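## Task

Lift the stand's post three holes higher (11.4 cm) and secure it there with the pull-knob spring pin, never letting the post fall and never letting it come down quickly even if it is being held. Move the wooden block out of the tote onto the stand's top plate. At the end the tote has to sit on the work bench with nothing of it sticking past the edge. Either or both robots may be used. Finish by releasing everything and backing the robots away. No robot may tip over or be left leaning.

## Robot and tools

Setting: two identical simulated Hello Robot Stretch 4 robots, r1 and r2. Each has an omni-wheel base, a lift that rides up and down a mast, an arm that telescopes forward, a three-joint wrist (yaw, pitch, roll) and a two-finger gripper. Each carries four cameras: <name>_head_camera, <name>_head_left_camera, <name>_head_right_camera and <name>_wrist_camera. A robot stands about 1.6 m tall; its base rim lies within 0.23 m of its base origin. The stand's post is held by a spring pin with a pull knob; once the pin is pulled, the post sinks unless something supports it.

Frames: every robot reports in its own base frame, origin on the floor below the base centre, x ahead, y to the left, z up. hand_pose is a point between the open fingertips in that frame (the printed value may be a little off). The odometry frame is the base frame as it was when the scene began. Because each robot uses its own frames, only camera images, lidar_m and wrist_depth_mm reveal where one robot is relative to the other.

execute_actions: argument actions is a list holding exactly one action or none (empty just returns state and images). The action is an object keyed by robot name, r1 and/or r2. Under a name you may give base, joints, pace and contact_limits, or else end_of_arm by itself. base takes a single command, each a relative offset from where the base last measured itself in the latest state report: translate_m (metres, forward positive, -2 to 2), strafe_m (metres sideways, left positive, -2 to 2), rotate_rad (radians, counter-clockwise seen from above positive, -3.2 to 3.2). joints holds absolute targets by name, each a single number: lift_m 0 to 1.2; arm_m 0 to 0.55 extension; wrist_yaw_rad -1.134 to 4.276 (0 ahead, positive left, 3.14 stowed back, past 3.4 the arm may obstruct); wrist_pitch_rad -1.117 to 4.259 (0 level, 1.57 pointing down); wrist_roll_rad -1.117 to 4.259 (0 fingers level, positive turns clockwise viewed from behind); gripper_m -0.038 to 0.141, the fingertip gap in metres, negative meaning the tips squeeze together. Done tolerances are about 0.004 for metres and 0.02 rad (pitch 0.05). Out-of-range joint targets are clipped and flagged; any unknown key or other bad value rejects the entire call. pace is "slow", "default", "fast" or "max" (base up to 0.1/0.3/0.4/0.6 m/s and 1/2/3/4 rad/s, lower when the lift is above 0.2). contact_limits takes arm_m from 0 (gentlest) to 0.75 (firmest), default 0.5. end_of_arm "enable_torque" revives wrist or gripper motors that shut off. Motions in one action start together; one action lasts at most 15 s. Anything you omit may still be driving toward an earlier target. cameras chooses which images come back: omitted, null or ["all"] gives all, [] gives none.

wait: seconds 0 to 10; commands nothing and returns state and images. zoom_image: camera name plus region [x0, y0, x1, y1] in pixels of that camera's latest full image, top-left origin, no larger than 504 by 504. finished_scene: scene number 1 or 2; irreversible, reports success and then gives the next scene's task.

Reading results: base_status and joint_status tell how each commanded motion ended: done, off_target, contact_stop_at_<key>, limit_stop_at_<name> (for instance own_body or tilt), time_out or torque_fault. After a contact stop the part involved goes slack; a slack lift can sag under load. limit_stop_at_tilt means a lean over 6 degrees, and lift, arm and wheels go slack. torque_fault means a wrist or gripper motor went limp until enable_torque is sent. on_its_own covers uncommanded things; its "held at" is the held target, not the actual position. lidar_m lists 12 distances in metres for 30-degree sectors, first straight ahead then counter-clockwise (4th left, 7th behind, 10th right); "-" means nothing seen or closer than 0.25 m. wrist_depth_mm is a 7 by 7 grid of depths in mm (100 to 2000) from top left. base_odometry counts wheel turns, so slip shows as movement; if turned_by_wheels and turned_by_imu differ by over about 0.1 rad, expect a collision or slip. base_tilt gives forward and right lean in degrees with a fixed bias up to about 1.5. motor_effort is percent of maximum, sign toward higher joint values, peak in brackets; a loaded level gripper pushes wrist pitch effort away from 0. A gripper reading or done does not prove a grasp; at commands of 0 or more, a firm squeeze shows in gripper effort. A pictures line names the images in order; camera calibration lines (K, distortion, T_world_to_cam into the carrying robot's base frame) are approximate.

Cautions: grip by commanding a gap below the object's width. Never release the post with the pin pulled, and bring it down only slowly. Avoid robot-to-robot contact: once bases touch, even millimetres more travel presses hard and can fail the run. Two robots driving the same distance may differ by up to 3 cm per metre, which strains a shared load. Turning or driving with over 1 kg in hand and arm_m above 0.2 risks tipping, more so at fast paces; strong pushes with a high gripper can too. Tilted-up, rolled wrists can trigger own-body stops; to unfold at scene start, send lift_m 0.4 with wrist_yaw_rad 0. Stuck fingertips on a surface free up by raising the lift. Loose objects may occasionally get nudged. The robot keeps holding its last command while you compose replies; if a call reports a stop, the rest of that reply's calls are skipped. Keep the tote fully on the bench, and end with grippers open and robots clear.

Each tool is called after "Request:" as name(argument=value, ...) on one line, values as JSON.

## Session

I'll start by looking at the current state.

Request:
execute_actions(actions=[])

Scene clock: 0.00 s.
r1.base_odometry: x=+0.000 y=+0.000 heading=+0.000 (m, m, rad; r1's odometry frame)
r1.turned_by_wheels: +0.000 (rad since the last result)
r1.turned_by_imu: +0.000 (rad since the last result)
r1.base_tilt: forward=-1.2 right=+0.2 (deg)
r1.lidar_m: 1.13 1.63 3.69 1.86 3.73 0.89 0.96 1.37 3.36 1.42 1.09 1.03
r1.base_status: not commanded
r1.joint_positions: lift_m=+0.275 arm_m=+0.000 wrist_yaw_rad=+3.139 wrist_pitch_rad=+0.016 wrist_roll_rad=+0.007 gripper_m=+0.057
r1.joint_status: not commanded
r1.motor_effort: lift_m=+20 arm_m=-1 wrist_yaw_rad=+1 wrist_pitch_rad=-6 wrist_roll_rad=-1 gripper_m=-5 wheel_0=+1 wheel_1=+0 wheel_2=+0 (%)
r1.hand_pose: x=-0.1169 y=+0.0880 z=+0.4481 quat_wxyz=(+0.001, -0.008, +0.004, +1.000) (m; r1's base frame)
r1.wrist_depth_mm: - 141 - - - - - / - 115 144 - - 946 - / - 121 152 1756 1708 1576 - / 117 142 219 - - - - / 224 - - - - - - / 1499 1708 202 1661 198 1576 1397 / 233 1138 1160 111 1098 1008 1042
r2.base_odometry: x=+0.000 y=+0.000 heading=+0.000 (m, m, rad; r2's odometry frame)
r2.turned_by_wheels: +0.000 (rad since the last result)
r2.turned_by_imu: +0.000 (rad since the last result)
r2.base_tilt: forward=-1.0 right=-0.6 (deg)
r2.lidar_m: 1.22 1.08 1.11 1.42 2.95 3.33 3.96 3.60 0.92 1.13 3.34 1.89
r2.base_status: not commanded
r2.joint_positions: lift_m=+0.269 arm_m=+0.003 wrist_yaw_rad=+3.073 wrist_pitch_rad=+0.020 wrist_roll_rad=-0.008 gripper_m=+0.057
r2.joint_status: not commanded
r2.motor_effort: lift_m=+18 arm_m=-1 wrist_yaw_rad=-1 wrist_pitch_rad=-7 wrist_roll_rad=-1 gripper_m=-4 wheel_0=+0 wheel_1=+0 wheel_2=-1 (%)
r2.hand_pose: x=-0.1084 y=+0.1069 z=+0.4413 quat_wxyz=(+0.034, -0.010, -0.004, +0.999) (m; r2's base frame)
r2.wrist_depth_mm: - 144 - - - - - / - 132 263 - - - - / - 120 166 - - - - / - 143 216 - - - - / 218 - - - - - - / 1464 1661 220 1863 215 1863 1808 / 1060 1160 1098 144 1138 1138 1182
pictures: r1_head_camera, r1_head_left_camera, r1_head_right_camera, r1_wrist_camera, r2_head_camera, r2_head_left_camera, r2_head_right_camera, r2_wrist_camera
Images, in order (width x height): r1_head_camera 420x560, r1_head_left_camera 420x672, r1_head_right_camera 420x672, r1_wrist_camera 616x392, r2_head_camera 420x560, r2_head_left_camera 420x672, r2_head_right_camera 420x672, r2_wrist_camera 616x392.

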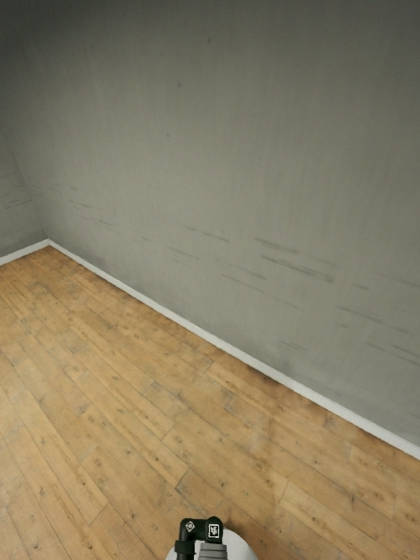

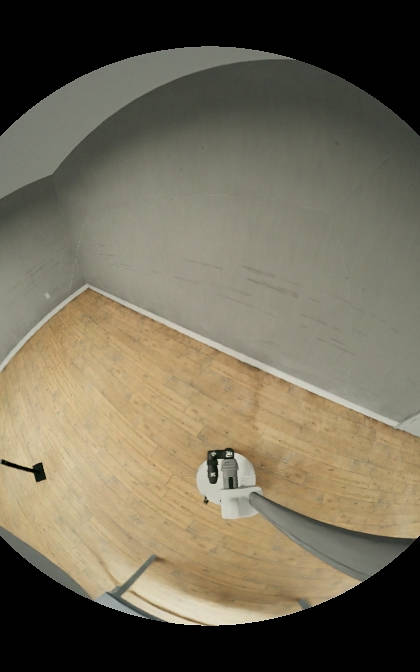

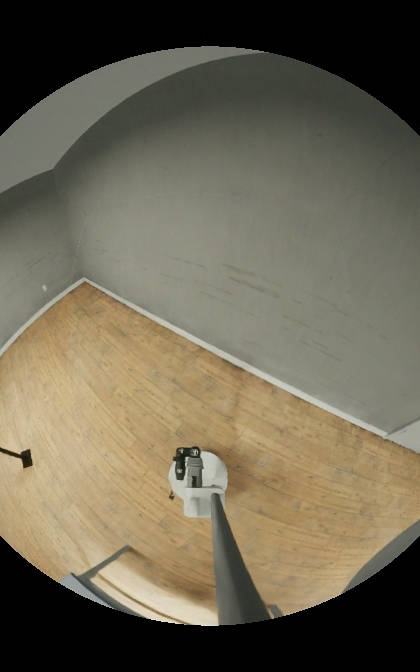

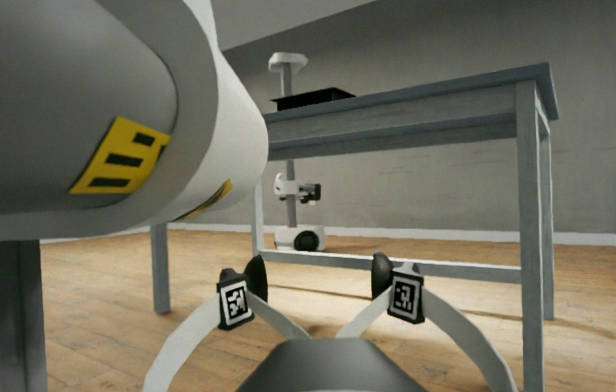

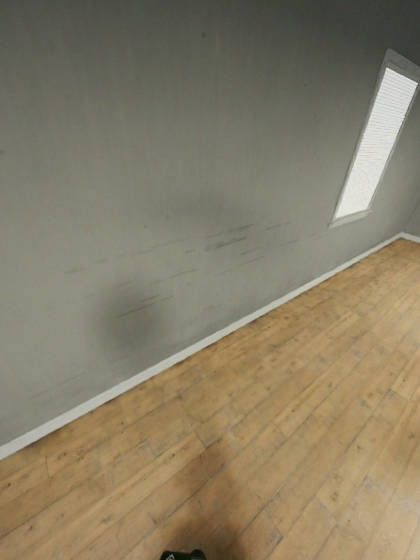

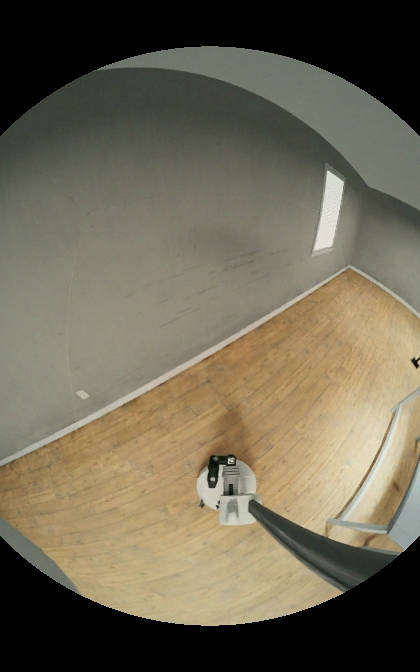

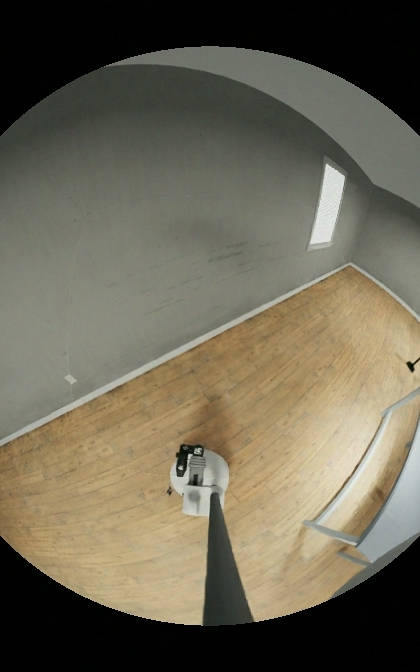

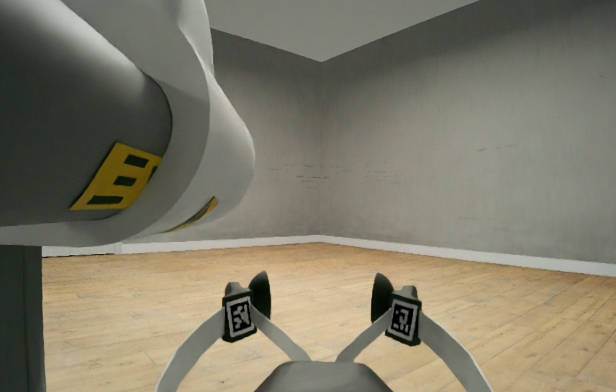

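Request:
execute_actions(actions=[{"r1": {"base": {"rotate_rad": 1.6}, "joints": {"lift_m": 0.4, "wrist_yaw_rad": 0}, "pace": "fast"}, "r2": {"base": {"rotate_rad": -1.75}, "joints": {"lift_m": 0.4, "wrist_yaw_rad": 0}, "pace": "fast"}}], cameras=["r1_head_camera", "r1_head_left_camera", "r1_wrist_camera", "r2_head_camera", "r2_head_right_camera"])

Scene clock: 9.70 s.
r1.base_odometry: x=+0.000 y=+0.000 heading=+1.599 (m, m, rad; r1's odometry frame)
r1.turned_by_wheels: +1.599 (rad since the last result)
r1.turned_by_imu: +1.583 (rad since the last result)
r1.base_tilt: forward=-1.1 right=+0.2 (deg)
r1.lidar_m: 1.84 3.68 0.89 0.98 1.48 3.18 1.41 1.08 1.04 1.13 1.63 3.67
r1.base_status: done
r1.joint_positions: lift_m=+0.400 arm_m=+0.000 wrist_yaw_rad=+0.001 wrist_pitch_rad=+0.016 wrist_roll_rad=+0.007 gripper_m=+0.057
r1.joint_status: all done
r1.motor_effort: lift_m=+23(24) arm_m=-1(1) wrist_yaw_rad=-3(8) wrist_pitch_rad=-6(6) wrist_roll_rad=-3(2) gripper_m=-4(2) wheel_0=-5(9) wheel_1=-3(11) wheel_2=-1(7) (%)
r1.hand_pose: x=+0.4599 y=-0.0873 z=+0.5734 quat_wxyz=(+1.000, +0.004, +0.008, +0.000) (m; r1's base frame)
r1.wrist_depth_mm: - - - - - - - / - - - - - - - / - - - - - - - / - - - - - - - / - - - - - - - / - - 202 - 198 1983 1921 / 1499 1397 1430 111 1366 1255 1336
r2.base_odometry: x=+0.000 y=+0.000 heading=-1.749 (m, m, rad; r2's odometry frame)
r2.turned_by_wheels: -1.749 (rad since the last result)
r2.turned_by_imu: -1.755 (rad since the last result)
r2.base_tilt: forward=-1.0 right=-0.6 (deg)
r2.lidar_m: 0.97 1.65 2.45 1.32 1.11 1.10 1.26 2.11 3.27 3.70 3.62 0.96
r2.base_status: done
r2.joint_positions: lift_m=+0.400 arm_m=+0.003 wrist_yaw_rad=+0.000 wrist_pitch_rad=+0.020 wrist_roll_rad=-0.008 gripper_m=+0.057
r2.joint_status: all done
r2.motor_effort: lift_m=+21(23) arm_m=-1(1) wrist_yaw_rad=-1(4) wrist_pitch_rad=-7(7) wrist_roll_rad=+0(0) gripper_m=-2(1) wheel_0=+3(10) wheel_1=+4(11) wheel_2=+4(13) (%)
r2.hand_pose: x=+0.4619 y=-0.0873 z=+0.5722 quat_wxyz=(+1.000, -0.004, +0.010, +0.000) (m; r2's base frame)
r2.wrist_depth_mm: - - - - - - - / - - - - - - - / - - - 1308 866 854 - / - - - - - 946 - / - - - - - - - / 1983 1921 220 - 213 1808 - / 1366 1366 1308 144 1397 1308 1336
pictures: r1_head_camera, r1_head_left_camera, r1_wrist_camera, r2_head_camera, r2_head_right_camera
camera_calibration (this result's frames):
r1_wrist_camera: T_world_to_cam=[[0.00929152, -0.998891, -0.0461645, -0.0596132], [-0.0450871, 0.045701, -0.997937, 0.647803], [0.99894, 0.0113538, -0.0446124, -0.208646], [0, 0, 0, 1]] pos_world=[0.238186, -0.0867834, 0.634407]
Images, in order (width x height): r1_head_camera 420x560, r1_head_left_camera 420x672, r1_wrist_camera 616x392, r2_head_camera 420x560, r2_head_right_camera 420x672.

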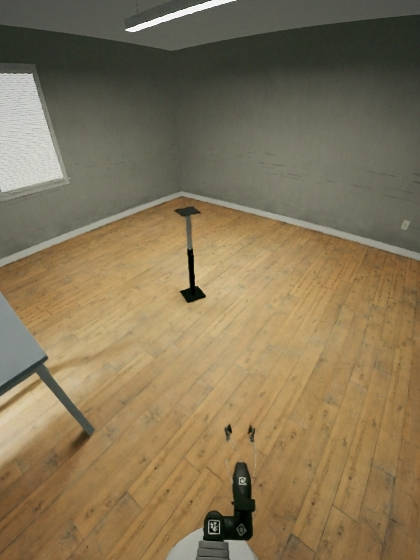

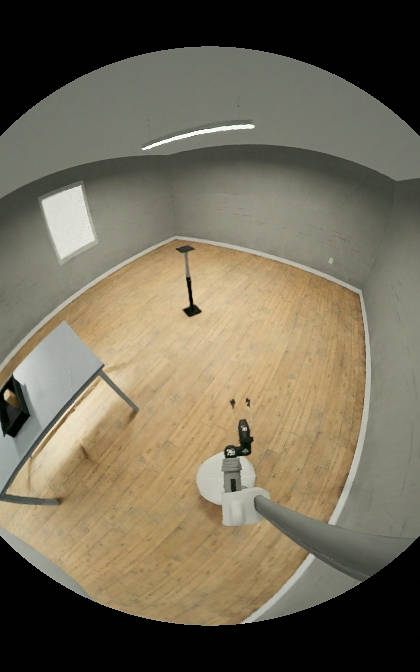

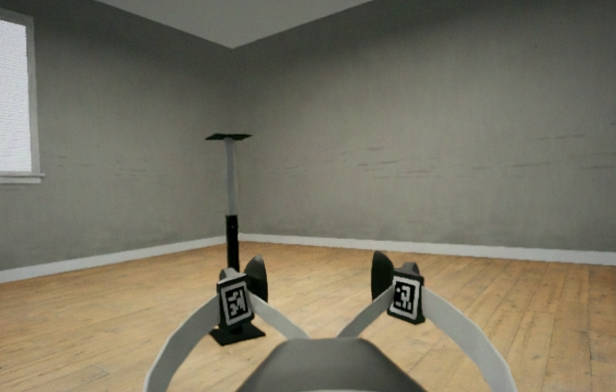

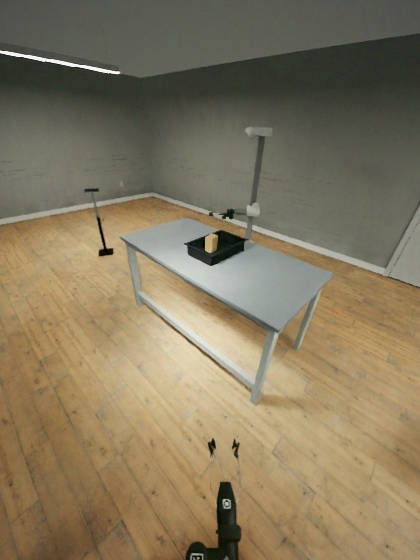

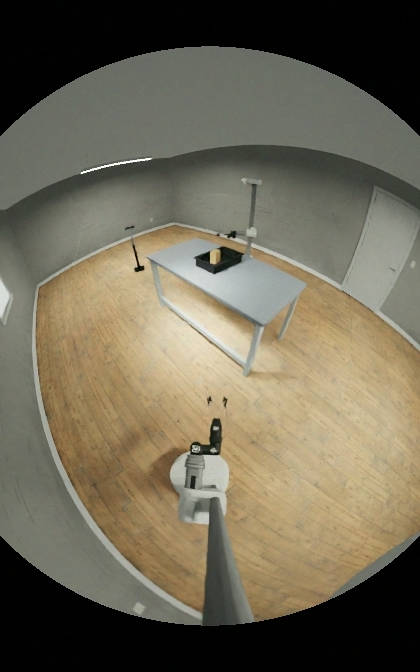

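Request:
zoom_image(camera="r1_wrist_camera", region=[160, 110, 320, 360])

Request:
zoom_image(camera="r1_head_camera", region=[140, 190, 240, 320])

Request:
zoom_image(camera="r2_head_camera", region=[60, 170, 280, 320])

Region (160, 110, 320, 360) of r1_wrist_camera's 616x392 image, scaled by 2.016; it fills the left 323 columns of this view, and the rest is white.

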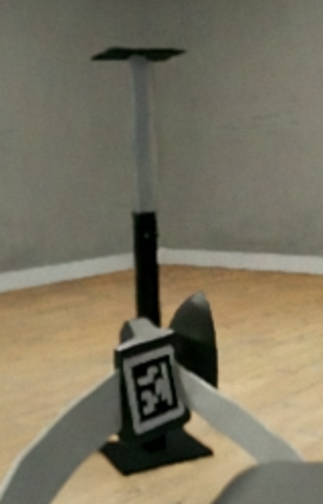

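Region (140, 190, 240, 320) of r1_head_camera's 420x560 image, scaled by 3.877, with more detail than that image has; it fills the left 388 columns of this view, and the rest is white.

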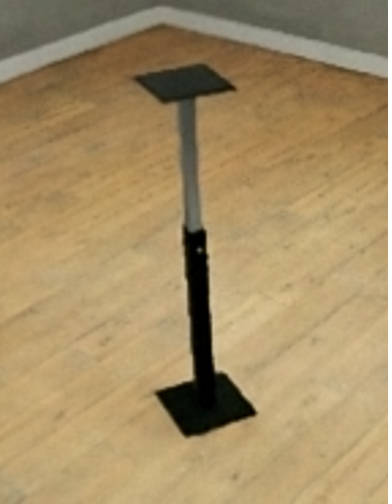

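Region (60, 170, 280, 320) of r2_head_camera's 420x560 image, scaled by 2.291, with more detail than that image has; it fills the top 344 rows of this view, and the rest is white.

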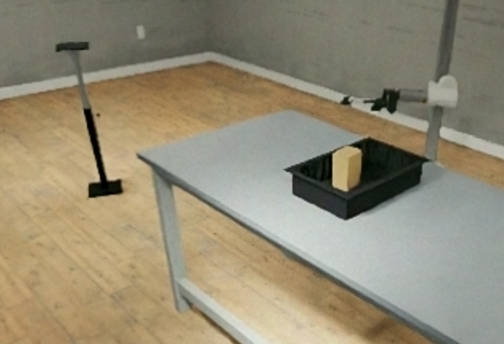

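Request:
execute_actions(actions=[{"r1": {"base": {"rotate_rad": -0.05}, "joints": {"lift_m": 0.31}, "pace": "fast"}, "r2": {"base": {"rotate_rad": 0.55}, "pace": "fast"}}], cameras=[])

Request:
execute_actions(actions=[{"r1": {"base": {"translate_m": 1.26}, "joints": {"gripper_m": 0.08}, "pace": "fast"}, "r2": {"base": {"translate_m": 2.0}, "joints": {"lift_m": 0.62, "gripper_m": 0.1}, "pace": "max"}}], cameras=["r2_head_camera"])

Scene clock: 112.67 s.
r1.base_odometry: x=+0.000 y=+0.000 heading=+1.550 (m, m, rad; r1's odometry frame)
r1.turned_by_wheels: -0.049 (rad since the last result)
r1.turned_by_imu: -0.050 (rad since the last result)
r1.base_tilt: forward=-1.2 right=+0.3 (deg)
r1.lidar_m: 1.85 3.73 0.89 0.95 1.41 3.80 1.44 1.09 1.03 1.11 1.57 3.68
r1.base_status: done
r1.joint_positions: lift_m=+0.310 arm_m=+0.000 wrist_yaw_rad=+0.000 wrist_pitch_rad=+0.016 wrist_roll_rad=+0.007 gripper_m=+0.057
r1.joint_status: all done
r1.motor_effort: lift_m=+17(21) arm_m=-1(1) wrist_yaw_rad=+0(2) wrist_pitch_rad=-6(6) wrist_roll_rad=-4(1) gripper_m=-2(4) wheel_0=+5(5) wheel_1=+3(5) wheel_2=+0(9) (%)
r1.hand_pose: x=+0.4598 y=-0.0874 z=+0.4838 quat_wxyz=(+1.000, +0.004, +0.008, +0.000) (m; r1's base frame)
r1.wrist_depth_mm: - - - - - - - / - - - - - - - / - - - - - - - / - - - - - - - / - - - - - - - / 1983 1863 202 1756 198 1661 1618 / 1255 1229 1229 111 1182 1078 1138
r2.base_odometry: x=+0.000 y=+0.000 heading=-1.200 (m, m, rad; r2's odometry frame)
r2.turned_by_wheels: +0.549 (rad since the last result)
r2.turned_by_imu: +0.552 (rad since the last result)
r2.base_tilt: forward=-1.1 right=-0.7 (deg)
r2.lidar_m: 1.72 2.33 1.32 1.09 1.13 1.31 2.24 3.29 3.79 3.63 0.92 1.02
r2.base_status: done
r2.joint_positions: lift_m=+0.400 arm_m=+0.003 wrist_yaw_rad=+0.000 wrist_pitch_rad=+0.020 wrist_roll_rad=-0.008 gripper_m=+0.057
r2.joint_status: not commanded
r2.motor_effort: lift_m=+21(21) arm_m=-1(1) wrist_yaw_rad=-2(2) wrist_pitch_rad=-7(7) wrist_roll_rad=+0(2) gripper_m=-2(2) wheel_0=-3(9) wheel_1=-4(10) wheel_2=-4(11) (%)
r2.hand_pose: x=+0.4619 y=-0.0874 z=+0.5722 quat_wxyz=(+1.000, -0.004, +0.010, +0.000) (m; r2's base frame)
r2.wrist_depth_mm: - - - - - - - / - - - - - - - / - - - - - - 1025 / - - - - - - - / - - - - - - - / 1983 - 220 - 213 - - / 1397 1397 1336 143 1397 1098 1499
pictures: none
No camera images: the call's "cameras" was empty. Leave "cameras" out to get every camera's image.

Scene clock: 117.87 s.
r1.base_odometry: x=+0.025 y=+1.260 heading=+1.550 (m, m, rad; r1's odometry frame)
r1.turned_by_wheels: +0.000 (rad since the last result)
r1.turned_by_imu: -0.003 (rad since the last result)
r1.base_tilt: forward=-1.1 right=+0.2 (deg)
r1.lidar_m: 2.79 0.64 2.96 1.16 0.98 1.15 2.38 1.76 1.70 1.81 2.58 2.61
r1.base_status: done
r1.joint_positions: lift_m=+0.310 arm_m=+0.000 wrist_yaw_rad=+0.000 wrist_pitch_rad=+0.016 wrist_roll_rad=+0.007 gripper_m=+0.080
r1.joint_status: all done
r1.motor_effort: lift_m=+18(18) arm_m=-1(1) wrist_yaw_rad=+0(1) wrist_pitch_rad=-6(6) wrist_roll_rad=-4(3) gripper_m=-2(6) wheel_0=+3(6) wheel_1=+2(9) wheel_2=+0(15) (%)
r1.hand_pose: x=+0.4598 y=-0.0874 z=+0.4837 quat_wxyz=(+1.000, +0.004, +0.008, +0.000) (m; r1's base frame)
r1.wrist_depth_mm: - - - - - - 1983 / - - - - - - - / - - - - - - - / - - - - - - - / - - - - - - - / 1863 1863 199 1808 200 1661 1661 / 1255 1160 1229 111 1182 1098 1138
r2.base_odometry: x=+0.725 y=-1.864 heading=-1.200 (m, m, rad; r2's odometry frame)
r2.turned_by_wheels: +0.000 (rad since the last result)
r2.turned_by_imu: +0.004 (rad since the last result)
r2.base_tilt: forward=-1.1 right=-0.6 (deg)
r2.lidar_m: 1.33 3.49 1.94 1.68 1.68 1.93 3.34 0.68 0.40 0.33 1.46 1.34
r2.base_status: done
r2.joint_positions: lift_m=+0.620 arm_m=+0.003 wrist_yaw_rad=+0.000 wrist_pitch_rad=+0.020 wrist_roll_rad=-0.008 gripper_m=+0.100
r2.joint_status: all done
r2.motor_effort: lift_m=+20(25) arm_m=-1(1) wrist_yaw_rad=+0(1) wrist_pitch_rad=-7(7) wrist_roll_rad=+0(2) gripper_m=-1(3) wheel_0=+1(9) wheel_1=+3(13) wheel_2=-1(18) (%)
r2.hand_pose: x=+0.4619 y=-0.0874 z=+0.7923 quat_wxyz=(+1.000, -0.004, +0.010, +0.000) (m; r2's base frame)
r2.wrist_depth_mm: - - - - - - - / - - - - - - - / - - - - - - - / - - - - - - - / - - - - - - - / - - 216 - 1138 - - / 1863 1863 1983 139 1808 1808 1983
pictures: r2_head_camera
Images, in order (width x height): r2_head_camera 420x560.

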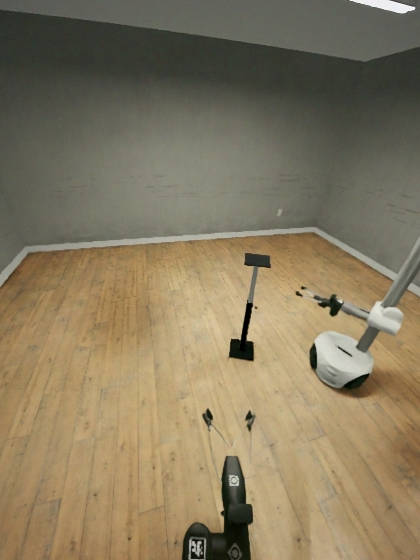

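Request:
zoom_image(camera="r2_head_camera", region=[200, 240, 300, 370])

Region (200, 240, 300, 370) of r2_head_camera's 420x560 image, scaled by 3.877, with more detail than that image has; it fills the left 388 columns of this view, and the rest is white.

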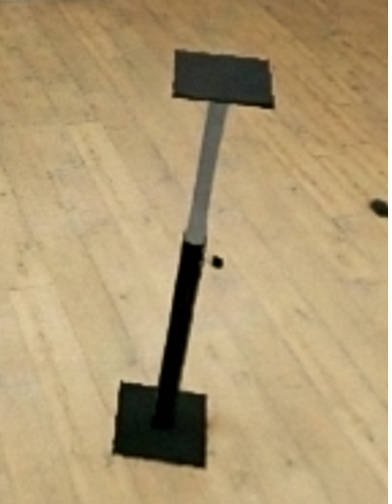

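Request:
execute_actions(actions=[{"r1": {"base": {"rotate_rad": 0.61}, "pace": "fast"}, "r2": {"base": {"rotate_rad": -0.157}, "pace": "fast"}}], cameras=["r1_head_camera", "r1_wrist_camera"])

Scene clock: 131.13 s.
r1.base_odometry: x=+0.025 y=+1.260 heading=+2.160 (m, m, rad; r1's odometry frame)
r1.turned_by_wheels: +0.610 (rad since the last result)
r1.turned_by_imu: +0.603 (rad since the last result)
r1.base_tilt: forward=-1.2 right=+0.2 (deg)
r1.lidar_m: 0.64 2.94 1.15 0.98 4.66 2.21 1.76 1.70 1.84 2.67 2.62 2.88
r1.base_status: done
r1.joint_positions: lift_m=+0.310 arm_m=+0.000 wrist_yaw_rad=+0.000 wrist_pitch_rad=+0.016 wrist_roll_rad=+0.007 gripper_m=+0.080
r1.joint_status: not commanded
r1.motor_effort: lift_m=+18(18) arm_m=-1(1) wrist_yaw_rad=+0(0) wrist_pitch_rad=-6(6) wrist_roll_rad=-3(3) gripper_m=-3(4) wheel_0=-3(11) wheel_1=-3(11) wheel_2=+0(14) (%)
r1.hand_pose: x=+0.4598 y=-0.0874 z=+0.4837 quat_wxyz=(+1.000, +0.004, +0.008, +0.000) (m; r1's base frame)
r1.wrist_depth_mm: - - - - - - - / - - - - - - - / - - - - - - - / - - - - - - - / - - - - - - - / 1921 1863 200 1576 200 1708 1576 / 1281 1160 1205 111 1160 1078 1118
r2.base_odometry: x=+0.725 y=-1.864 heading=-1.356 (m, m, rad; r2's odometry frame)
r2.turned_by_wheels: -0.156 (rad since the last result)
r2.turned_by_imu: -0.156 (rad since the last result)
r2.base_tilt: forward=-1.0 right=-0.5 (deg)
r2.lidar_m: 1.33 3.54 2.18 1.71 1.67 1.81 2.65 1.01 0.43 0.31 0.42 1.40
r2.base_status: done
r2.joint_positions: lift_m=+0.620 arm_m=+0.003 wrist_yaw_rad=+0.000 wrist_pitch_rad=+0.020 wrist_roll_rad=-0.008 gripper_m=+0.100
r2.joint_status: not commanded
r2.motor_effort: lift_m=+20(20) arm_m=-1(1) wrist_yaw_rad=-1(1) wrist_pitch_rad=-7(7) wrist_roll_rad=+1(1) gripper_m=+1(1) wheel_0=+2(9) wheel_1=+3(12) wheel_2=+3(9) (%)
r2.hand_pose: x=+0.4619 y=-0.0874 z=+0.7923 quat_wxyz=(+1.000, -0.004, +0.010, +0.000) (m; r2's base frame)
r2.wrist_depth_mm: - - - - - - - / - - - - - - - / - - - - - - - / - - - - - - - / - - - - - - - / - - 216 - - 1182 1182 / 1863 1863 1921 139 1863 1863 1921
pictures: r1_head_camera, r1_wrist_camera
camera_calibration (this result's frames):
r1_wrist_camera: T_world_to_cam=[[0.0087716, -0.998895, -0.0461647, -0.0636622], [-0.0450573, 0.0457248, -0.997937, 0.558344], [0.998946, 0.0108336, -0.0446064, -0.21265], [0, 0, 0, 1]] pos_world=[0.238142, -0.0868182, 0.544768]
Images, in order (width x height): r1_head_camera 420x560, r1_wrist_camera 616x392.

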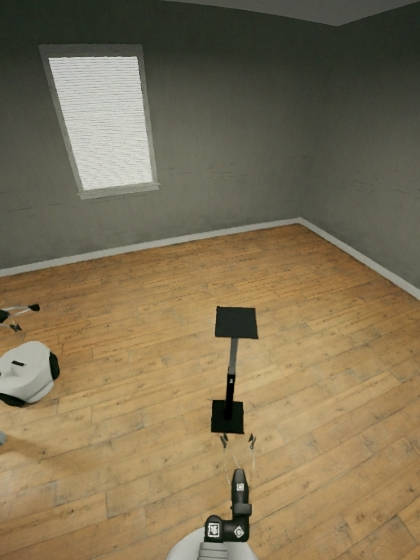

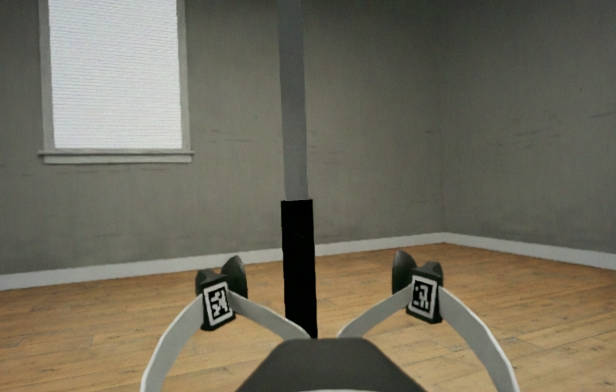

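Request:
zoom_image(camera="r1_wrist_camera", region=[230, 150, 370, 340])

Request:
zoom_image(camera="r1_head_camera", region=[180, 295, 290, 455])

Region (230, 150, 370, 340) of r1_wrist_camera's 616x392 image, scaled by 2.653; it fills the left 371 columns of this view, and the rest is white.

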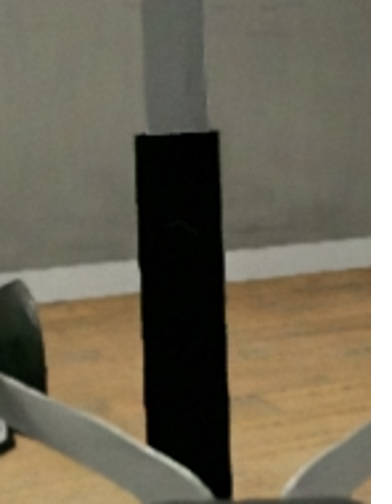

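Region (180, 295, 290, 455) of r1_head_camera's 420x560 image, scaled by 3.150, with more detail than that image has; it fills the left 346 columns of this view, and the rest is white.

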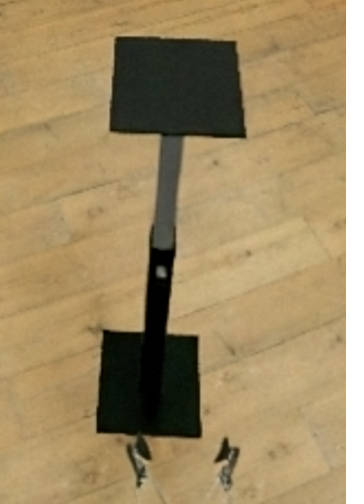

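Request:
execute_actions(actions=[{"r1": {"base": {"strafe_m": 0.018}, "joints": {"lift_m": 0.29, "arm_m": 0.14}}, "r2": {"base": {"translate_m": 0.8}, "pace": "fast"}}], cameras=["r1_wrist_camera", "r2_head_camera", "r2_wrist_camera"])

Scene clock: 161.50 s.
r1.base_odometry: x=+0.011 y=+1.250 heading=+2.160 (m, m, rad; r1's odometry frame)
r1.turned_by_wheels: +0.000 (rad since the last result)
r1.turned_by_imu: -0.001 (rad since the last result)
r1.base_tilt: forward=-1.1 right=+0.2 (deg)
r1.lidar_m: 0.66 0.72 1.20 0.97 1.82 2.25 1.75 1.71 1.87 2.67 2.65 2.88
r1.base_status: done
r1.joint_positions: lift_m=+0.290 arm_m=+0.139 wrist_yaw_rad=+0.000 wrist_pitch_rad=+0.016 wrist_roll_rad=+0.007 gripper_m=+0.080
r1.joint_status: all done
r1.motor_effort: lift_m=+17(17) arm_m=+5(5) wrist_yaw_rad=+0(0) wrist_pitch_rad=-6(7) wrist_roll_rad=-4(3) gripper_m=+0(2) wheel_0=-2(12) wheel_1=+0(9) wheel_2=+0(1) (%)
r1.hand_pose: x=+0.5984 y=-0.0874 z=+0.4638 quat_wxyz=(+1.000, +0.004, +0.008, +0.000) (m; r1's base frame)
r1.wrist_depth_mm: - - - - - - - / - - - - - - - / - - - - - - - / - - - - - - - / - - - - - - - / 1808 1808 199 357 200 1576 1576 / 1205 1138 1182 111 1118 1060 1078
r2.base_odometry: x=+0.896 y=-2.645 heading=-1.356 (m, m, rad; r2's odometry frame)
r2.turned_by_wheels: +0.000 (rad since the last result)
r2.turned_by_imu: +0.002 (rad since the last result)
r2.base_tilt: forward=-1.1 right=-0.7 (deg)
r2.lidar_m: 0.53 2.80 2.63 2.03 1.99 2.16 3.21 0.78 0.83 2.81 0.74 0.55
r2.base_status: done
r2.joint_positions: lift_m=+0.620 arm_m=+0.003 wrist_yaw_rad=+0.000 wrist_pitch_rad=+0.020 wrist_roll_rad=-0.008 gripper_m=+0.100
r2.joint_status: not commanded
r2.motor_effort: lift_m=+20(20) arm_m=-1(1) wrist_yaw_rad=+0(1) wrist_pitch_rad=-7(7) wrist_roll_rad=+2(0) gripper_m=+0(0) wheel_0=+2(10) wheel_1=+3(12) wheel_2=+0(15) (%)
r2.hand_pose: x=+0.4619 y=-0.0874 z=+0.7923 quat_wxyz=(+1.000, -0.004, +0.010, +0.000) (m; r2's base frame)
r2.wrist_depth_mm: - - - - - - - / - - - - - - - / - - - - - - - / - - - - - - - / - - - - - - - / - - 216 - - - - / 1921 1863 1921 139 1921 1863 1921
pictures: r1_wrist_camera, r2_head_camera, r2_wrist_camera
camera_calibration (this result's frames):
r1_wrist_camera: T_world_to_cam=[[0.00880031, -0.998895, -0.0461641, -0.0658056], [-0.0449939, 0.0457236, -0.99794, 0.54472], [0.998949, 0.0108593, -0.0445418, -0.352043], [0, 0, 0, 1]] pos_world=[0.376761, -0.0868165, 0.524879]
r2_wrist_camera: T_world_to_cam=[[0.0384932, -0.99908, 0.018885, -0.110244], [-0.00162868, -0.0189617, -0.999819, 0.856332], [0.999258, 0.0384554, -0.00235708, -0.227496], [0, 0, 0, 1]] pos_world=[0.232966, -0.0851563, 0.857722]
Images, in order (width x height): r1_wrist_camera 616x392, r2_head_camera 420x560, r2_wrist_camera 616x392.

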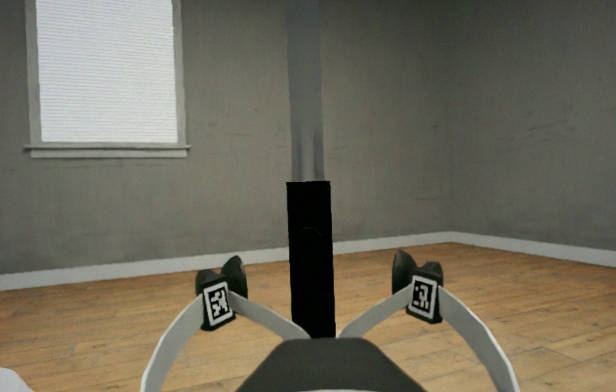

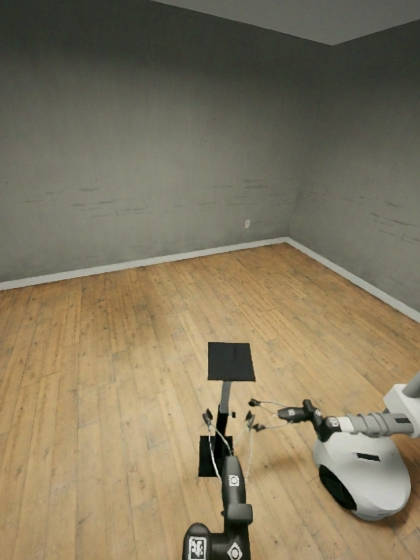

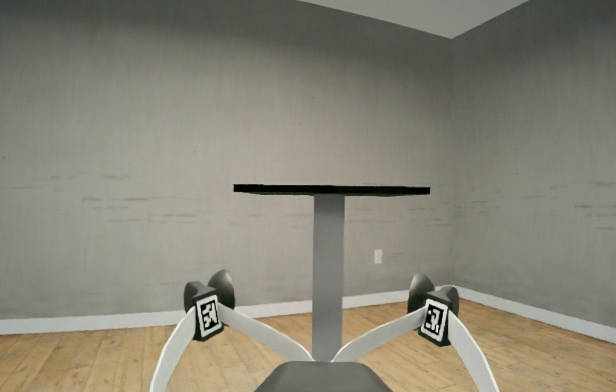

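Request:
zoom_image(camera="r1_wrist_camera", region=[250, 160, 380, 320])

Request:
zoom_image(camera="r2_head_camera", region=[180, 330, 330, 490])

Region (250, 160, 380, 320) of r1_wrist_camera's 616x392 image, scaled by 3.150; it fills the left 410 columns of this view, and the rest is white.

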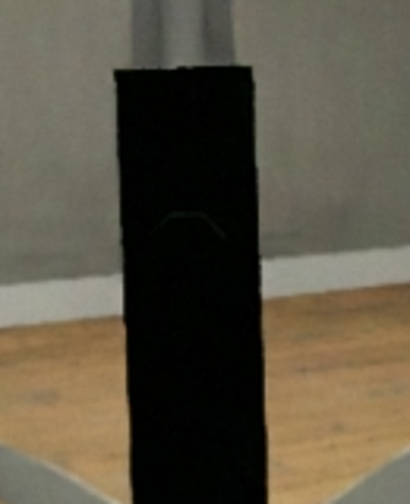

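Region (180, 330, 330, 490) of r2_head_camera's 420x560 image, scaled by 3.150, with more detail than that image has; it fills the left 472 columns of this view, and the rest is white.

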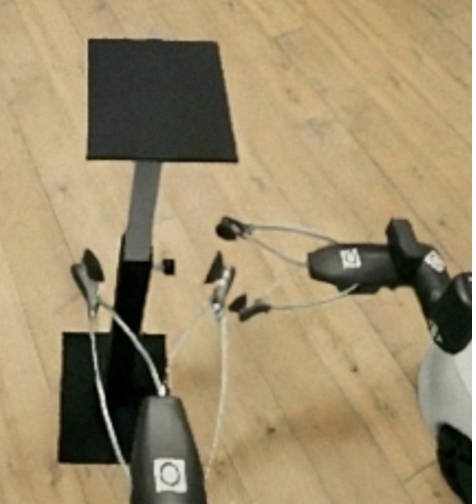

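Request:
execute_actions(actions=[{"r1": {"joints": {"lift_m": 0.297, "arm_m": 0.225, "gripper_m": 0.05}}, "r2": {"base": {"strafe_m": -0.007}, "joints": {"lift_m": 0.645, "arm_m": 0.16}}}], cameras=["r1_head_camera", "r1_wrist_camera", "r2_head_camera", "r2_wrist_camera"])

Scene clock: 209.87 s.
r1.base_odometry: x=+0.011 y=+1.250 heading=+2.160 (m, m, rad; r1's odometry frame)
r1.turned_by_wheels: +0.000 (rad since the last result)
r1.turned_by_imu: -0.001 (rad since the last result)
r1.base_tilt: forward=-1.1 right=+0.2 (deg)
r1.lidar_m: 0.64 0.76 1.19 0.94 1.82 2.20 1.76 1.69 1.90 2.69 2.63 2.87
r1.base_status: not commanded
r1.joint_positions: lift_m=+0.297 arm_m=+0.224 wrist_yaw_rad=+0.000 wrist_pitch_rad=+0.016 wrist_roll_rad=+0.007 gripper_m=+0.050
r1.joint_status: all done
r1.motor_effort: lift_m=+24(22) arm_m=+5(8) wrist_yaw_rad=-1(0) wrist_pitch_rad=-6(6) wrist_roll_rad=-3(1) gripper_m=-5(4) wheel_0=-2(2) wheel_1=+0(0) wheel_2=+0(0) (%)
r1.hand_pose: x=+0.6834 y=-0.0874 z=+0.4703 quat_wxyz=(+1.000, +0.004, +0.008, +0.000) (m; r1's base frame)
r1.wrist_depth_mm: - - - 277 - - - / - - - 276 - - - / - - - - - - - / - - - 278 - - - / - - - 270 - - - / 1863 1808 196 272 196 1618 1576 / 1229 1138 1182 111 1138 1042 1078
r2.base_odometry: x=+0.889 y=-2.647 heading=-1.356 (m, m, rad; r2's odometry frame)
r2.turned_by_wheels: +0.000 (rad since the last result)
r2.turned_by_imu: +0.001 (rad since the last result)
r2.base_tilt: forward=-1.1 right=-0.6 (deg)
r2.lidar_m: 0.59 2.82 2.66 2.00 1.99 2.18 3.20 0.79 0.84 2.77 0.72 0.60
r2.base_status: done
r2.joint_positions: lift_m=+0.645 arm_m=+0.159 wrist_yaw_rad=+0.000 wrist_pitch_rad=+0.020 wrist_roll_rad=-0.008 gripper_m=+0.100
r2.joint_status: all done
r2.motor_effort: lift_m=+22(23) arm_m=+5(4) wrist_yaw_rad=+0(0) wrist_pitch_rad=-7(7) wrist_roll_rad=+1(0) gripper_m=-1(0) wheel_0=+3(9) wheel_1=-4(12) wheel_2=+0(0) (%)
r2.hand_pose: x=+0.6185 y=-0.0874 z=+0.8172 quat_wxyz=(+1.000, -0.004, +0.010, +0.000) (m; r2's base frame)
r2.wrist_depth_mm: - - - - - - - / - - - - - - - / - - - - - - - / - - - - - - - / - - - 211 - - - / - - 216 211 - - - / 1983 1921 1983 139 1983 1863 -
pictures: r1_head_camera, r1_wrist_camera, r2_head_camera, r2_wrist_camera
camera_calibration (this result's frames):
r1_wrist_camera: T_world_to_cam=[[0.008744, -0.998896, -0.0461639, -0.0662333], [-0.0449772, 0.045726, -0.997941, 0.554988], [0.99895, 0.0108023, -0.0445277, -0.436681], [0, 0, 0, 1]] pos_world=[0.461764, -0.0868203, 0.531343]
r2_wrist_camera: T_world_to_cam=[[0.0386852, -0.999073, 0.0188869, -0.116806], [-0.00157919, -0.0189621, -0.999819, 0.881431], [0.99925, 0.0386484, -0.00231128, -0.383947], [0, 0, 0, 1]] pos_world=[0.389569, -0.0851448, 0.882591]
Images, in order (width x height): r1_head_camera 420x560, r1_wrist_camera 616x392, r2_head_camera 420x560, r2_wrist_camera 616x392.

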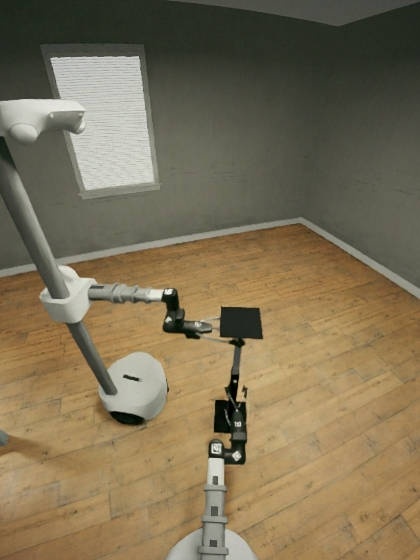

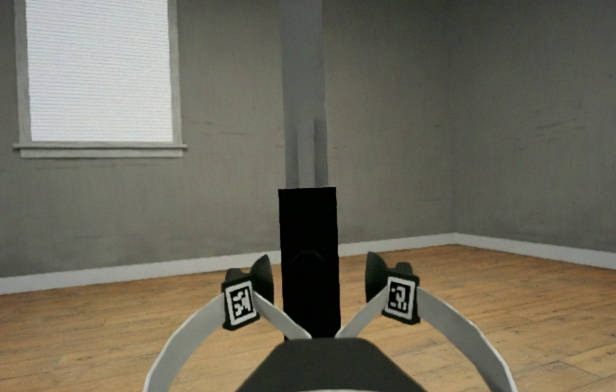

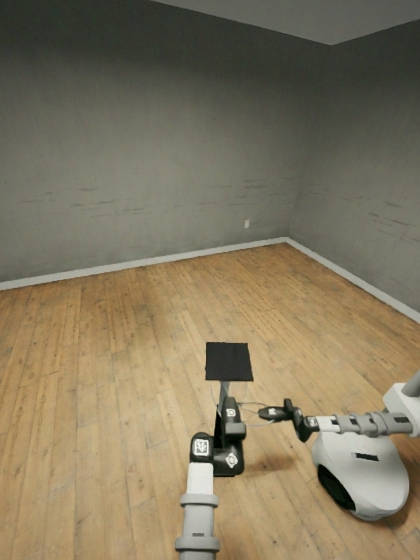

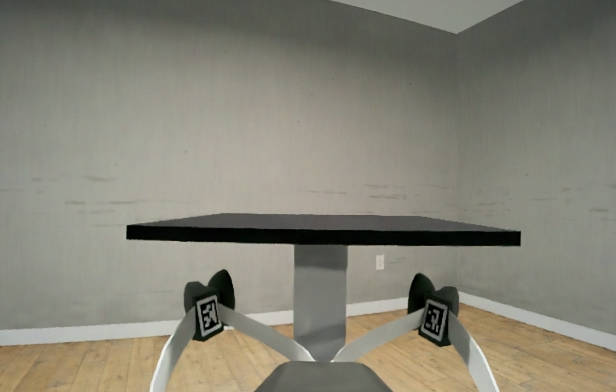

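Request:
zoom_image(camera="r1_head_camera", region=[195, 300, 285, 430])

Request:
zoom_image(camera="r1_wrist_camera", region=[220, 100, 420, 340])

Request:
zoom_image(camera="r2_head_camera", region=[190, 360, 310, 480])

Region (195, 300, 285, 430) of r1_head_camera's 420x560 image, scaled by 3.877, with more detail than that image has; it fills the left 349 columns of this view, and the rest is white.

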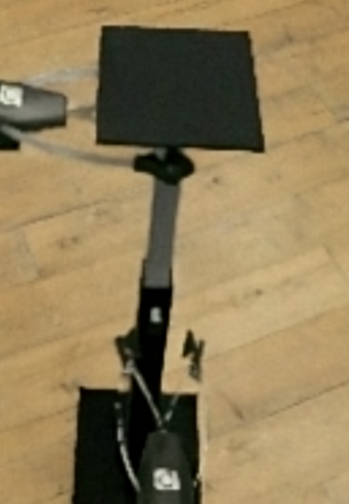

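Region (220, 100, 420, 340) of r1_wrist_camera's 616x392 image, scaled by 2.100.

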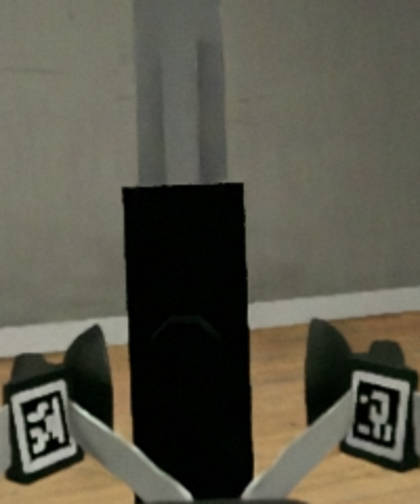

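Region (190, 360, 310, 480) of r2_head_camera's 420x560 image, scaled by 4.200, with more detail than that image has.

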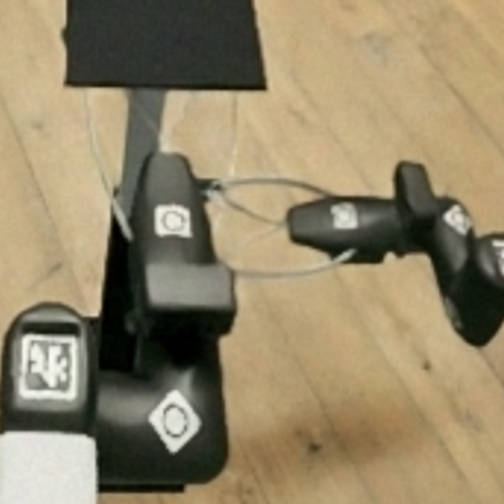

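Request:
execute_actions(actions=[{"r1": {"base": {"strafe_m": 0.006}, "joints": {"arm_m": 0.244}, "pace": "slow"}, "r2": {"joints": {"lift_m": 0.664, "gripper_m": 0.04}, "pace": "slow"}}], cameras=["r1_head_camera", "r1_wrist_camera", "r2_wrist_camera"])

Scene clock: 226.07 s.
r1.base_odometry: x=+0.006 y=+1.247 heading=+2.160 (m, m, rad; r1's odometry frame)
r1.turned_by_wheels: +0.000 (rad since the last result)
r1.turned_by_imu: -0.001 (rad since the last result)
r1.base_tilt: forward=-1.2 right=+0.3 (deg)
r1.lidar_m: 0.63 0.73 1.20 0.97 1.79 2.24 1.74 1.72 1.88 2.68 2.65 2.89
r1.base_status: done
r1.joint_positions: lift_m=+0.297 arm_m=+0.243 wrist_yaw_rad=+0.000 wrist_pitch_rad=+0.016 wrist_roll_rad=+0.007 gripper_m=+0.050
r1.joint_status: all done
r1.motor_effort: lift_m=+23(23) arm_m=+5(10) wrist_yaw_rad=-1(0) wrist_pitch_rad=-6(6) wrist_roll_rad=-2(3) gripper_m=-2(4) wheel_0=-6(11) wheel_1=+5(7) wheel_2=-1(2) (%)
r1.hand_pose: x=+0.7024 y=-0.0874 z=+0.4703 quat_wxyz=(+1.000, +0.004, +0.008, +0.000) (m; r1's base frame)
r1.wrist_depth_mm: - - - - - - - / - - - 257 - - - / - - - 258 - - - / - - - 253 - - - / - - - 250 - - - / 1863 1808 196 251 196 1576 1576 / 1229 1138 1160 111 1118 1042 1078
r2.base_odometry: x=+0.889 y=-2.647 heading=-1.356 (m, m, rad; r2's odometry frame)
r2.turned_by_wheels: +0.000 (rad since the last result)
r2.turned_by_imu: +0.001 (rad since the last result)
r2.base_tilt: forward=-1.1 right=-0.6 (deg)
r2.lidar_m: 0.57 2.82 2.62 2.03 1.98 2.17 3.24 0.76 0.85 2.78 0.73 0.60
r2.base_status: not commanded
r2.joint_positions: lift_m=+0.664 arm_m=+0.159 wrist_yaw_rad=+0.000 wrist_pitch_rad=+0.020 wrist_roll_rad=-0.008 gripper_m=+0.040
r2.joint_status: all done
r2.motor_effort: lift_m=+22(23) arm_m=+5(5) wrist_yaw_rad=+0(0) wrist_pitch_rad=-6(7) wrist_roll_rad=+2(2) gripper_m=-3(6) wheel_0=+3(3) wheel_1=-4(4) wheel_2=+0(0) (%)
r2.hand_pose: x=+0.6185 y=-0.0874 z=+0.8361 quat_wxyz=(+1.000, -0.004, +0.010, +0.000) (m; r2's base frame)
r2.wrist_depth_mm: - - - - - - - / - - - - - - - / - - - - - - - / - - - - - - - / - - 213 222 224 - - / - - 195 212 187 - - / 1921 - 1863 139 1983 1983 -
pictures: r1_head_camera, r1_wrist_camera, r2_wrist_camera
camera_calibration (this result's frames):
r1_wrist_camera: T_world_to_cam=[[0.0087438, -0.998896, -0.0461639, -0.066399], [-0.0449773, 0.0457261, -0.997941, 0.555841], [0.99895, 0.0108021, -0.0445278, -0.455632], [0, 0, 0, 1]] pos_world=[0.480734, -0.0868203, 0.531343]
r2_wrist_camera: T_world_to_cam=[[0.0386852, -0.999073, 0.0188868, -0.117164], [-0.00157914, -0.018962, -0.999819, 0.900418], [0.99925, 0.0386484, -0.00231123, -0.383903], [0, 0, 0, 1]] pos_world=[0.38957, -0.0851448, 0.90158]
Images, in order (width x height): r1_head_camera 420x560, r1_wrist_camera 616x392, r2_wrist_camera 616x392.

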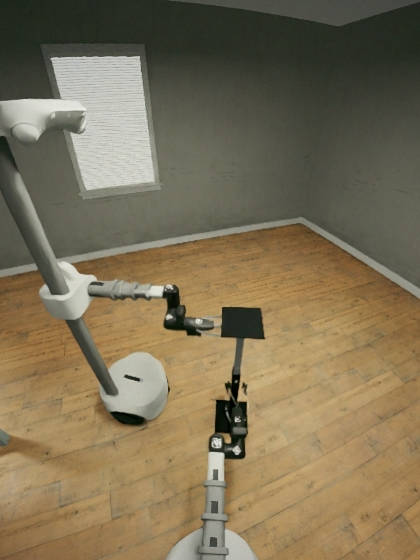

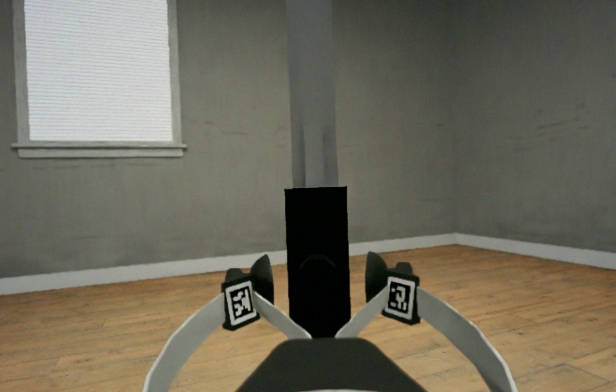

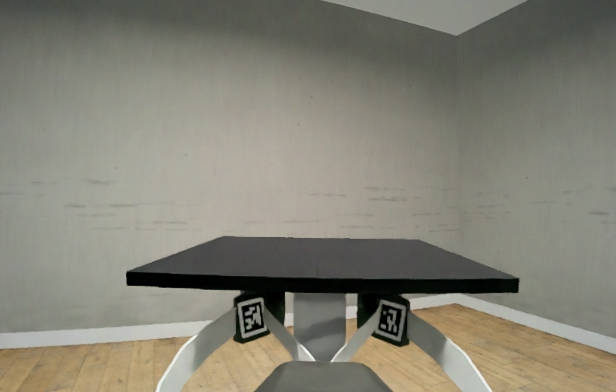

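Request:
execute_actions(actions=[{"r1": {"joints": {"gripper_m": 0.022}}, "r2": {"joints": {"lift_m": 0.672, "gripper_m": 0.03}, "pace": "slow"}}], cameras=["r1_wrist_camera", "r2_wrist_camera"])

Scene clock: 231.60 s.
r1.base_odometry: x=+0.006 y=+1.247 heading=+2.160 (m, m, rad; r1's odometry frame)
r1.turned_by_wheels: +0.000 (rad since the last result)
r1.turned_by_imu: -0.001 (rad since the last result)
r1.base_tilt: forward=-1.1 right=+0.2 (deg)
r1.lidar_m: 0.61 0.74 1.19 0.96 1.79 2.24 1.74 1.74 1.88 2.68 2.64 2.88
r1.base_status: not commanded
r1.joint_positions: lift_m=+0.297 arm_m=+0.243 wrist_yaw_rad=+0.000 wrist_pitch_rad=+0.016 wrist_roll_rad=+0.007 gripper_m=+0.022
r1.joint_status: all done
r1.motor_effort: lift_m=+24(24) arm_m=+5(5) wrist_yaw_rad=-1(0) wrist_pitch_rad=-6(6) wrist_roll_rad=-1(3) gripper_m=-5(5) wheel_0=-6(6) wheel_1=+5(5) wheel_2=+0(0) (%)
r1.hand_pose: x=+0.7024 y=-0.0874 z=+0.4703 quat_wxyz=(+1.000, +0.004, +0.008, +0.000) (m; r1's base frame)
r1.wrist_depth_mm: - - - - - - - / - - - 257 - - - / - - - 258 - - - / - - - 253 - - - / - - - 251 - - - / 1863 1808 1499 215 191 1618 1576 / 1205 1205 1118 111 1138 1025 1098
r2.base_odometry: x=+0.889 y=-2.647 heading=-1.356 (m, m, rad; r2's odometry frame)
r2.turned_by_wheels: +0.000 (rad since the last result)
r2.turned_by_imu: +0.000 (rad since the last result)
r2.base_tilt: forward=-1.1 right=-0.6 (deg)
r2.lidar_m: 0.57 2.83 2.71 2.05 1.97 2.18 3.22 0.77 0.84 2.78 0.72 0.62
r2.base_status: not commanded
r2.joint_positions: lift_m=+0.672 arm_m=+0.159 wrist_yaw_rad=+0.000 wrist_pitch_rad=+0.021 wrist_roll_rad=-0.008 gripper_m=+0.030
r2.joint_status: all done
r2.motor_effort: lift_m=+22(22) arm_m=+5(5) wrist_yaw_rad=-1(0) wrist_pitch_rad=-9(9) wrist_roll_rad=-1(0) gripper_m=-3(4) wheel_0=+3(3) wheel_1=-4(4) wheel_2=+0(0) (%)
r2.hand_pose: x=+0.6185 y=-0.0874 z=+0.8439 quat_wxyz=(+1.000, -0.004, +0.010, +0.000) (m; r2's base frame)
r2.wrist_depth_mm: - - - - - - - / - - - - - - - / - - - - - - - / - - - - - - - / - - 271 274 279 - - / - - 162 166 166 - - / 1983 - 1863 142 1921 1983 -
pictures: r1_wrist_camera, r2_wrist_camera
camera_calibration (this result's frames):
r1_wrist_camera: T_world_to_cam=[[0.00874396, -0.998896, -0.0461641, -0.066399], [-0.0449773, 0.0457262, -0.997941, 0.555841], [0.99895, 0.0108023, -0.0445278, -0.455632], [0, 0, 0, 1]] pos_world=[0.480734, -0.0868203, 0.531343]
r2_wrist_camera: T_world_to_cam=[[0.0387, -0.999073, 0.0188577, -0.117295], [-0.00233791, -0.0189623, -0.999817, 0.908651], [0.999248, 0.0386489, -0.00306959, -0.38324], [0, 0, 0, 1]] pos_world=[0.389615, -0.0851448, 0.90952]
Images, in order (width x height): r1_wrist_camera 616x392, r2_wrist_camera 616x392.

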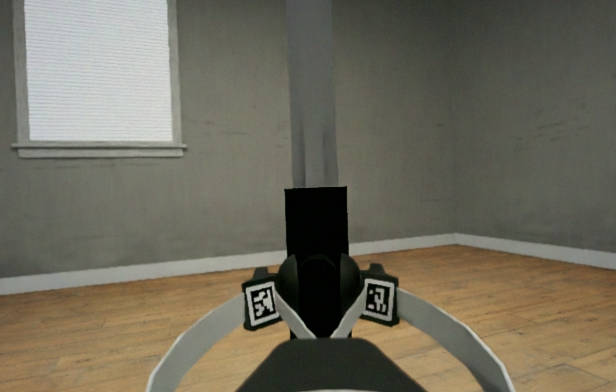

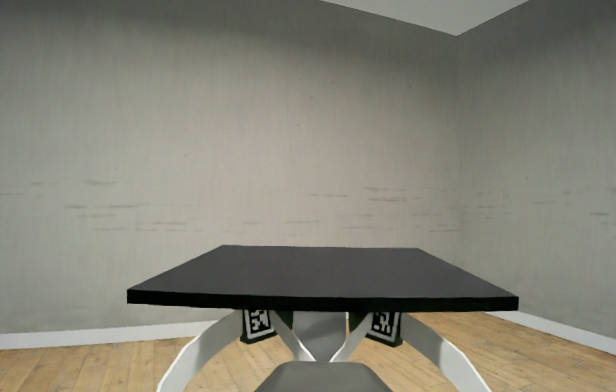

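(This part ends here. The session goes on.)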